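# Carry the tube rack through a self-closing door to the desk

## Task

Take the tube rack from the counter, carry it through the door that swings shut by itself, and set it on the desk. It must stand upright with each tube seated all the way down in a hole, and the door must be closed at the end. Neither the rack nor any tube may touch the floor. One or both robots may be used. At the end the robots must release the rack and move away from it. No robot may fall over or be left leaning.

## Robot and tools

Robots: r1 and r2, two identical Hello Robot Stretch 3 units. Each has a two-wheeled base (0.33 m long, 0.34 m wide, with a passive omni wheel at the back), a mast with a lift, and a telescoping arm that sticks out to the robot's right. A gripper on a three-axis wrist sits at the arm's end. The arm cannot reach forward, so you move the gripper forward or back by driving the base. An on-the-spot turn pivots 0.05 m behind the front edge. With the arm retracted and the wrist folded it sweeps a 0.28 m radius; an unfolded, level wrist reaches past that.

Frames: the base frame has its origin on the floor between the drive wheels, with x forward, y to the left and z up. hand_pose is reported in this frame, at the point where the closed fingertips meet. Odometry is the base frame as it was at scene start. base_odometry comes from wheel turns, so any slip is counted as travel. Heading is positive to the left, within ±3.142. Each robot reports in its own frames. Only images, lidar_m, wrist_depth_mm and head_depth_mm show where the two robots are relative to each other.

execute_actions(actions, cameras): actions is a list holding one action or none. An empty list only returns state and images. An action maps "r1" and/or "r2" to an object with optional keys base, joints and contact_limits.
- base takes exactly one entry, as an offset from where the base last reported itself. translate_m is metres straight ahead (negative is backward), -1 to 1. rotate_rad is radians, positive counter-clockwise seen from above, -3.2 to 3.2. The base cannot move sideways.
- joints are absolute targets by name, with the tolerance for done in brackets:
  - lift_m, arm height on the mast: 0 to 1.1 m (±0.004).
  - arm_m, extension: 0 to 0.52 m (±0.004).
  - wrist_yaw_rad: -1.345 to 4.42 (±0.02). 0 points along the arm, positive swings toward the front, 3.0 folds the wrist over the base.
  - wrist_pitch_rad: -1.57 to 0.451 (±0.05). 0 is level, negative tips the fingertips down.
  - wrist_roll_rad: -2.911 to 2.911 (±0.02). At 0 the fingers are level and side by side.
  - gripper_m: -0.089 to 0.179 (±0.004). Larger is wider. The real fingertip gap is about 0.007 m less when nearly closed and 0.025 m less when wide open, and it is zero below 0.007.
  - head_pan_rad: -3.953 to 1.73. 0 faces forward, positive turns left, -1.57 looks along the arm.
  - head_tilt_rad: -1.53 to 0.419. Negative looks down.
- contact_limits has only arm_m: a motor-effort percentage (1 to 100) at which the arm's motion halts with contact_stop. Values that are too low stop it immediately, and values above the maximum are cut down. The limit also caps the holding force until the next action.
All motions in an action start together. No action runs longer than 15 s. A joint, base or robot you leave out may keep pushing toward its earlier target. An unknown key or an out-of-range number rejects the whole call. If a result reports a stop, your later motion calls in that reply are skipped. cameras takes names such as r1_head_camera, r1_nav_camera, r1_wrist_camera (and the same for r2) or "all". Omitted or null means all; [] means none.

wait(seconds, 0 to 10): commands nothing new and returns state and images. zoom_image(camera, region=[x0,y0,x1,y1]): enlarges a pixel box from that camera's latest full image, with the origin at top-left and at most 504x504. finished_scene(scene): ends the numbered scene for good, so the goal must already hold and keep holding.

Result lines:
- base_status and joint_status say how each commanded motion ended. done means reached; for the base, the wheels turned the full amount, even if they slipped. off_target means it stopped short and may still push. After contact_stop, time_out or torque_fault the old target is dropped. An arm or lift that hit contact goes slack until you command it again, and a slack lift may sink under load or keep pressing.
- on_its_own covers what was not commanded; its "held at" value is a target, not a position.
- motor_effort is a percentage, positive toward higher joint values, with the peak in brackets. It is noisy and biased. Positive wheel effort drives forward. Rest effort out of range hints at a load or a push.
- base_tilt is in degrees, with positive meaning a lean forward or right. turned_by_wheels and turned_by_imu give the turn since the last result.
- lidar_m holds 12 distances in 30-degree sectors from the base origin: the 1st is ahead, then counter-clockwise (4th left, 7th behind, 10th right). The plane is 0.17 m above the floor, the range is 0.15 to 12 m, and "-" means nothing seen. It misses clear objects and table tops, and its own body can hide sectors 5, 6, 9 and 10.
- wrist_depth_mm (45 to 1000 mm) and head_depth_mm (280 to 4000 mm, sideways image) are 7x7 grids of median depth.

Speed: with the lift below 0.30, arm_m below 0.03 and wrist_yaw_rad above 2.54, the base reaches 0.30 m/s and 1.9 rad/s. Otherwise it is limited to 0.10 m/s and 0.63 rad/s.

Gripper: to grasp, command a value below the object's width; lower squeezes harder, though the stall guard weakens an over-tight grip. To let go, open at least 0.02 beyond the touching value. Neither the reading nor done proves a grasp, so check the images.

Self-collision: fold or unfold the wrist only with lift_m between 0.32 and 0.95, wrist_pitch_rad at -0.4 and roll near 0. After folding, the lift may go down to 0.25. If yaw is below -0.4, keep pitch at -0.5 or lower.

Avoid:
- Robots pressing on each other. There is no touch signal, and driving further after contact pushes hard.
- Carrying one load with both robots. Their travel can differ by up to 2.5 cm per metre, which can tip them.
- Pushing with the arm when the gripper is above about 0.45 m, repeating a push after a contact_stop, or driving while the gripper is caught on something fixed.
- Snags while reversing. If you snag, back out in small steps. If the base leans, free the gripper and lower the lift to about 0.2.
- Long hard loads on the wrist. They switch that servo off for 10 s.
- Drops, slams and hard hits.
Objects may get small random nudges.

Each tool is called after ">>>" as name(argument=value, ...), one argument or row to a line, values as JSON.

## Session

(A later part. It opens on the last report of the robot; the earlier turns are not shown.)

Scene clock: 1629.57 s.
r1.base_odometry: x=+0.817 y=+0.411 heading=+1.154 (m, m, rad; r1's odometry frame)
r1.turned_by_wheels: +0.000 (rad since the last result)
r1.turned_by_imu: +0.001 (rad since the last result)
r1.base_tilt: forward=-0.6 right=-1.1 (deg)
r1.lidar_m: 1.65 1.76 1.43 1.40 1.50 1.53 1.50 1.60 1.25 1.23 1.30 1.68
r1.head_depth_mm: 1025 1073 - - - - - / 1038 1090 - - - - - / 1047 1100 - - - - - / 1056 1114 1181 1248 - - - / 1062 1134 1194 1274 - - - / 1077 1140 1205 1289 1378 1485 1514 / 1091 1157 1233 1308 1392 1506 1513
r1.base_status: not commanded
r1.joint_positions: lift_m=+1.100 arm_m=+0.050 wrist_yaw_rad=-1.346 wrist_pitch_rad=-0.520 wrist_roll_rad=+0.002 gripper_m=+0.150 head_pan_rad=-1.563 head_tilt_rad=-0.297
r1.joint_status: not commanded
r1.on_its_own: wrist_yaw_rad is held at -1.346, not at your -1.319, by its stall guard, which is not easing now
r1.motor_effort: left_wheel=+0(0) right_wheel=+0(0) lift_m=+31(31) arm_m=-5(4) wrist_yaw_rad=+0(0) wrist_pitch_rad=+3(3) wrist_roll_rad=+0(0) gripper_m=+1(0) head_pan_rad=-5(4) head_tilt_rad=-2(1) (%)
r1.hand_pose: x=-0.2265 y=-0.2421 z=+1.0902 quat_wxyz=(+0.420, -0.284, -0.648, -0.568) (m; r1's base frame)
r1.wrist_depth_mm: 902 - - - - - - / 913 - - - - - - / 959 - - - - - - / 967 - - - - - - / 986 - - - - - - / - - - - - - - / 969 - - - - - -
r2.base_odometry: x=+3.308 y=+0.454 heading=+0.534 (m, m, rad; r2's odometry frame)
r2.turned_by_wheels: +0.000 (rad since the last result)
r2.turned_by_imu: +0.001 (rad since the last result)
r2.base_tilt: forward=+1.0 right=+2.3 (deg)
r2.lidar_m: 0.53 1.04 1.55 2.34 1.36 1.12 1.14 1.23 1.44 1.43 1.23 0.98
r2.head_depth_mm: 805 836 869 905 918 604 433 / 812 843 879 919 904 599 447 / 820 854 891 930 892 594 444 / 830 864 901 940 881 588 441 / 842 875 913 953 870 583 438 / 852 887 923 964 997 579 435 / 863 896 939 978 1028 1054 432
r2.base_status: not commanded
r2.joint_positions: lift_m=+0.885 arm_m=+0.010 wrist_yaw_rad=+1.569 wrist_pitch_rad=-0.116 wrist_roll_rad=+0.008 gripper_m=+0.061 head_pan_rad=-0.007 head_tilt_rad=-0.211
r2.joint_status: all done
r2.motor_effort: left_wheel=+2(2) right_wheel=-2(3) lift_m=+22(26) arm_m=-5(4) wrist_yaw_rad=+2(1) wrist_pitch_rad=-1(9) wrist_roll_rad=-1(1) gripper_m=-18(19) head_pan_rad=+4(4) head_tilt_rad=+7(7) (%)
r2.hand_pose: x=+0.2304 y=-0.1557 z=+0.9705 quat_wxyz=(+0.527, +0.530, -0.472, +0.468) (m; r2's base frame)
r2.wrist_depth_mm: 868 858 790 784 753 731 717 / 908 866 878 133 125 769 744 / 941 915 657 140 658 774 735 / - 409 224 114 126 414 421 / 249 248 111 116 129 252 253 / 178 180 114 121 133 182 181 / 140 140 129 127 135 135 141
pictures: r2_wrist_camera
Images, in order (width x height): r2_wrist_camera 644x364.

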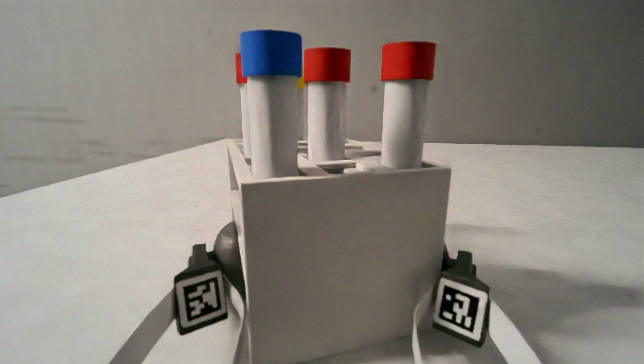

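>>> execute_actions(
  actions=[
    {"r2": {"joints": {"gripper_m": 0.16}}},
  ],
  cameras=["r2_wrist_camera", "r2_nav_camera"],
)

Scene clock: 1636.97 s.
r1.base_odometry: x=+0.817 y=+0.411 heading=+1.154 (m, m, rad; r1's odometry frame)
r1.turned_by_wheels: +0.000 (rad since the last result)
r1.turned_by_imu: +0.001 (rad since the last result)
r1.base_tilt: forward=-0.6 right=-1.1 (deg)
r1.lidar_m: 1.65 1.76 1.43 1.40 1.49 1.53 1.50 1.60 1.25 1.23 1.30 1.69
r1.head_depth_mm: 1026 1068 - - - - - / 1037 1089 - - - - - / 1043 1105 - - - - - / 1056 1122 1182 1254 - - - / 1069 1126 1194 1273 - - - / 1082 1142 1211 1291 1381 1481 1518 / 1094 1155 1226 1304 1394 1505 1512
r1.base_status: not commanded
r1.joint_positions: lift_m=+1.100 arm_m=+0.050 wrist_yaw_rad=-1.346 wrist_pitch_rad=-0.520 wrist_roll_rad=+0.002 gripper_m=+0.150 head_pan_rad=-1.563 head_tilt_rad=-0.297
r1.joint_status: not commanded
r1.on_its_own: wrist_yaw_rad is held at -1.346, not at your -1.319, by its stall guard, which is not easing now
r1.motor_effort: left_wheel=+0(0) right_wheel=+0(0) lift_m=+31(31) arm_m=-5(5) wrist_yaw_rad=+0(1) wrist_pitch_rad=+4(3) wrist_roll_rad=+0(0) gripper_m=+0(0) head_pan_rad=-4(4) head_tilt_rad=-2(2) (%)
r1.hand_pose: x=-0.2265 y=-0.2421 z=+1.0902 quat_wxyz=(+0.420, -0.284, -0.648, -0.568) (m; r1's base frame)
r1.wrist_depth_mm: 886 - - - - - - / 900 - - - - - - / 957 - - - - - - / 968 - - - - - - / 976 - - - - - - / - - - - - - - / 956 - - - - - -
r2.base_odometry: x=+3.308 y=+0.454 heading=+0.534 (m, m, rad; r2's odometry frame)
r2.turned_by_wheels: +0.000 (rad since the last result)
r2.turned_by_imu: +0.001 (rad since the last result)
r2.base_tilt: forward=+1.1 right=+2.2 (deg)
r2.lidar_m: 0.53 1.04 1.55 2.34 1.36 1.12 1.14 1.23 1.45 1.42 1.23 0.98
r2.head_depth_mm: 805 836 868 905 915 603 448 / 812 844 877 917 902 597 447 / 821 854 890 928 892 592 444 / 831 863 899 941 880 587 441 / 843 877 912 956 871 583 438 / 851 885 923 964 995 578 436 / 862 898 933 980 1024 1052 433
r2.base_status: not commanded
r2.joint_positions: lift_m=+0.885 arm_m=+0.010 wrist_yaw_rad=+1.575 wrist_pitch_rad=-0.121 wrist_roll_rad=+0.009 gripper_m=+0.160 head_pan_rad=-0.007 head_tilt_rad=-0.211
r2.joint_status: all done
r2.motor_effort: left_wheel=+2(2) right_wheel=-3(3) lift_m=+23(24) arm_m=-4(5) wrist_yaw_rad=-6(6) wrist_pitch_rad=+1(2) wrist_roll_rad=-2(2) gripper_m=+2(99) head_pan_rad=+4(4) head_tilt_rad=+7(7) (%)
r2.hand_pose: x=+0.2301 y=-0.1541 z=+0.9692 quat_wxyz=(+0.527, +0.533, -0.470, +0.468) (m; r2's base frame)
r2.wrist_depth_mm: 916 870 826 795 760 734 718 / 930 897 850 133 754 769 738 / - 901 786 139 639 792 764 / - 397 316 113 122 406 406 / 242 246 212 114 126 247 249 / 177 - 167 120 132 178 178 / - 132 133 126 133 133 142
pictures: r2_nav_camera (sideways: a quarter turn counterclockwise sets it upright), r2_wrist_camera
Images, in order (width x height): r2_nav_camera 672x504, r2_wrist_camera 644x364.

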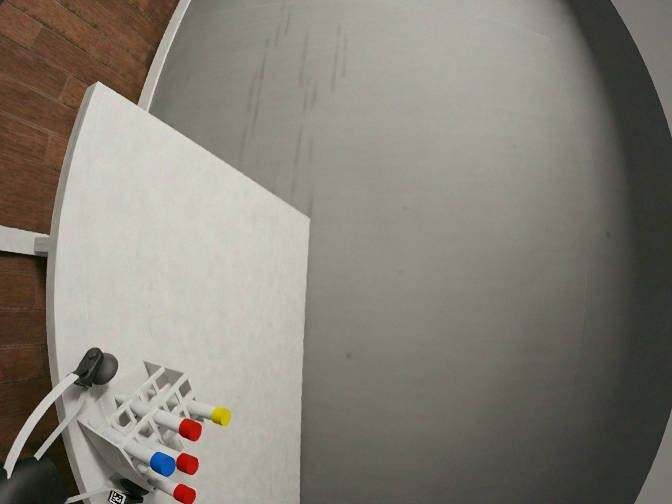

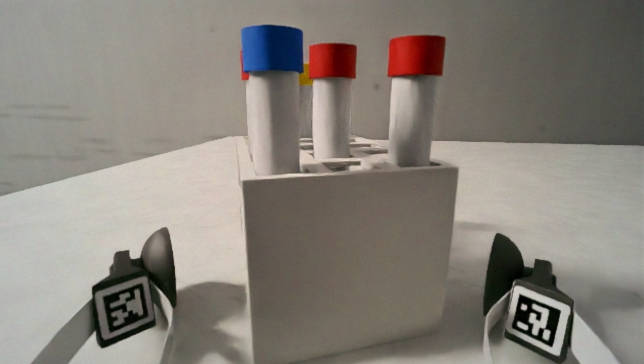

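Released and upright. Back away and inspect.

>>> execute_actions(
  actions=[
    {"r2": {"base": {"translate_m": -0.3}, "joints": {"lift_m": 0.95}}},
  ],
  cameras=["r2_wrist_camera", "r2_head_camera", "r1_nav_camera"],
)

Scene clock: 1644.57 s.
r1.base_odometry: x=+0.817 y=+0.411 heading=+1.154 (m, m, rad; r1's odometry frame)
r1.turned_by_wheels: +0.000 (rad since the last result)
r1.turned_by_imu: +0.001 (rad since the last result)
r1.base_tilt: forward=-0.7 right=-1.0 (deg)
r1.lidar_m: 1.65 1.76 1.42 1.40 1.49 1.53 1.50 1.60 1.25 1.22 1.30 1.68
r1.head_depth_mm: 1023 1074 - - - - - / 1034 1096 - - - - - / 1048 1105 - - - - - / 1057 1119 1180 1247 - - - / 1066 1129 1196 1267 - - - / 1083 1140 1207 1288 1378 1478 1522 / 1095 1156 1232 1306 1400 1507 1507
r1.base_status: not commanded
r1.joint_positions: lift_m=+1.100 arm_m=+0.050 wrist_yaw_rad=-1.346 wrist_pitch_rad=-0.520 wrist_roll_rad=+0.002 gripper_m=+0.150 head_pan_rad=-1.563 head_tilt_rad=-0.297
r1.joint_status: not commanded
r1.on_its_own: wrist_yaw_rad is held at -1.346, not at your -1.319, by its stall guard, which is not easing now
r1.motor_effort: left_wheel=+0(0) right_wheel=+0(0) lift_m=+31(32) arm_m=-5(5) wrist_yaw_rad=+0(0) wrist_pitch_rad=+3(3) wrist_roll_rad=+0(0) gripper_m=+1(1) head_pan_rad=-5(4) head_tilt_rad=-2(1) (%)
r1.hand_pose: x=-0.2265 y=-0.2421 z=+1.0902 quat_wxyz=(+0.420, -0.284, -0.648, -0.568) (m; r1's base frame)
r1.wrist_depth_mm: 894 - - - - - - / 909 - - - - - - / 962 - - - - - - / 943 - - - - - - / 995 - - - - - - / - - - - - - - / 973 - - - - - -
r2.base_odometry: x=+3.049 y=+0.301 heading=+0.534 (m, m, rad; r2's odometry frame)
r2.turned_by_wheels: +0.000 (rad since the last result)
r2.turned_by_imu: +0.000 (rad since the last result)
r2.base_tilt: forward=+1.0 right=+2.3 (deg)
r2.lidar_m: 0.83 1.36 2.03 2.13 0.98 0.85 0.84 0.91 1.22 1.39 1.36 1.28
r2.head_depth_mm: 1067 1109 1152 1202 917 527 1376 / 1076 1122 1169 1218 901 503 1394 / 1092 1138 1182 1234 892 567 1418 / 1106 1146 1196 1243 880 589 1423 / 1115 1158 1215 1262 870 584 941 / 1130 1178 1228 1286 927 578 1465 / 1141 1193 1242 1297 1360 574 1480
r2.base_status: done
r2.joint_positions: lift_m=+0.950 arm_m=+0.010 wrist_yaw_rad=+1.572 wrist_pitch_rad=-0.136 wrist_roll_rad=+0.009 gripper_m=+0.160 head_pan_rad=-0.007 head_tilt_rad=-0.211
r2.joint_status: all done
r2.motor_effort: left_wheel=+2(3) right_wheel=-3(10) lift_m=+40(42) arm_m=-3(3) wrist_yaw_rad=-3(5) wrist_pitch_rad=+5(5) wrist_roll_rad=-1(2) gripper_m=+1(3) head_pan_rad=+4(4) head_tilt_rad=+7(7) (%)
r2.hand_pose: x=+0.2293 y=-0.1550 z=+1.0299 quat_wxyz=(+0.531, +0.535, -0.467, +0.463) (m; r2's base frame)
r2.wrist_depth_mm: - - - - - - 974 / - - - - - - - / - - - - - - - / - - 611 431 619 616 604 / - - 448 435 411 417 389 / - - - - - - - / - - - - - - -
pictures: r1_nav_camera (sideways: a quarter turn counterclockwise sets it upright), r2_head_camera (sideways: a quarter turn clockwise sets it upright), r2_wrist_camera
Images, in order (width x height): r1_nav_camera 672x504, r2_head_camera 896x504, r2_wrist_camera 644x364.

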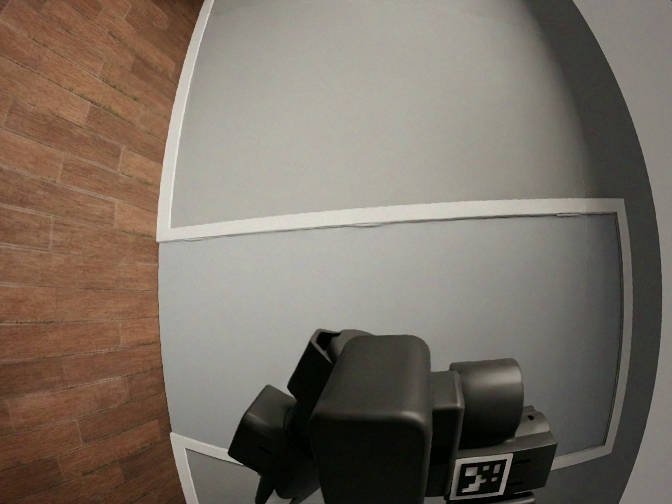

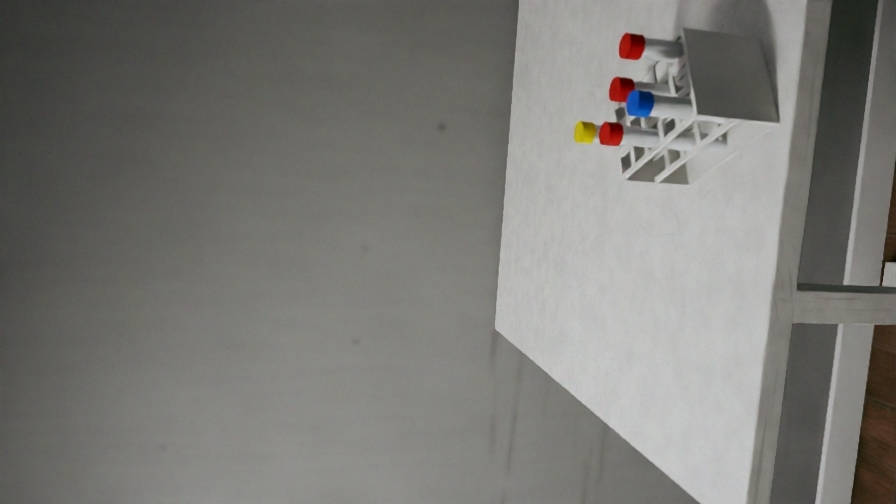

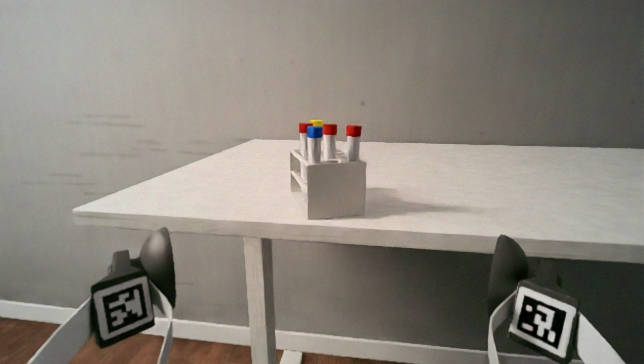

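>>> zoom_image(
  camera="r2_wrist_camera",
  region=[240, 90, 420, 240],
)

Region (240, 90, 420, 240) of r2_wrist_camera's 644x364 image, scaled by 2.800.

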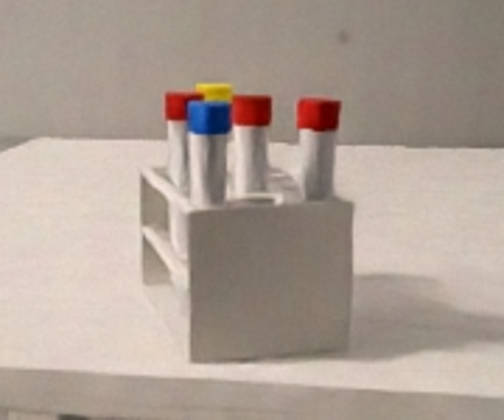

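All tubes sit at the same height, the rack is upright on the desk and the door is shut, so I'm ending the scene.

>>> finished_scene(
  scene=2,
)

The scene is finished: the task was done.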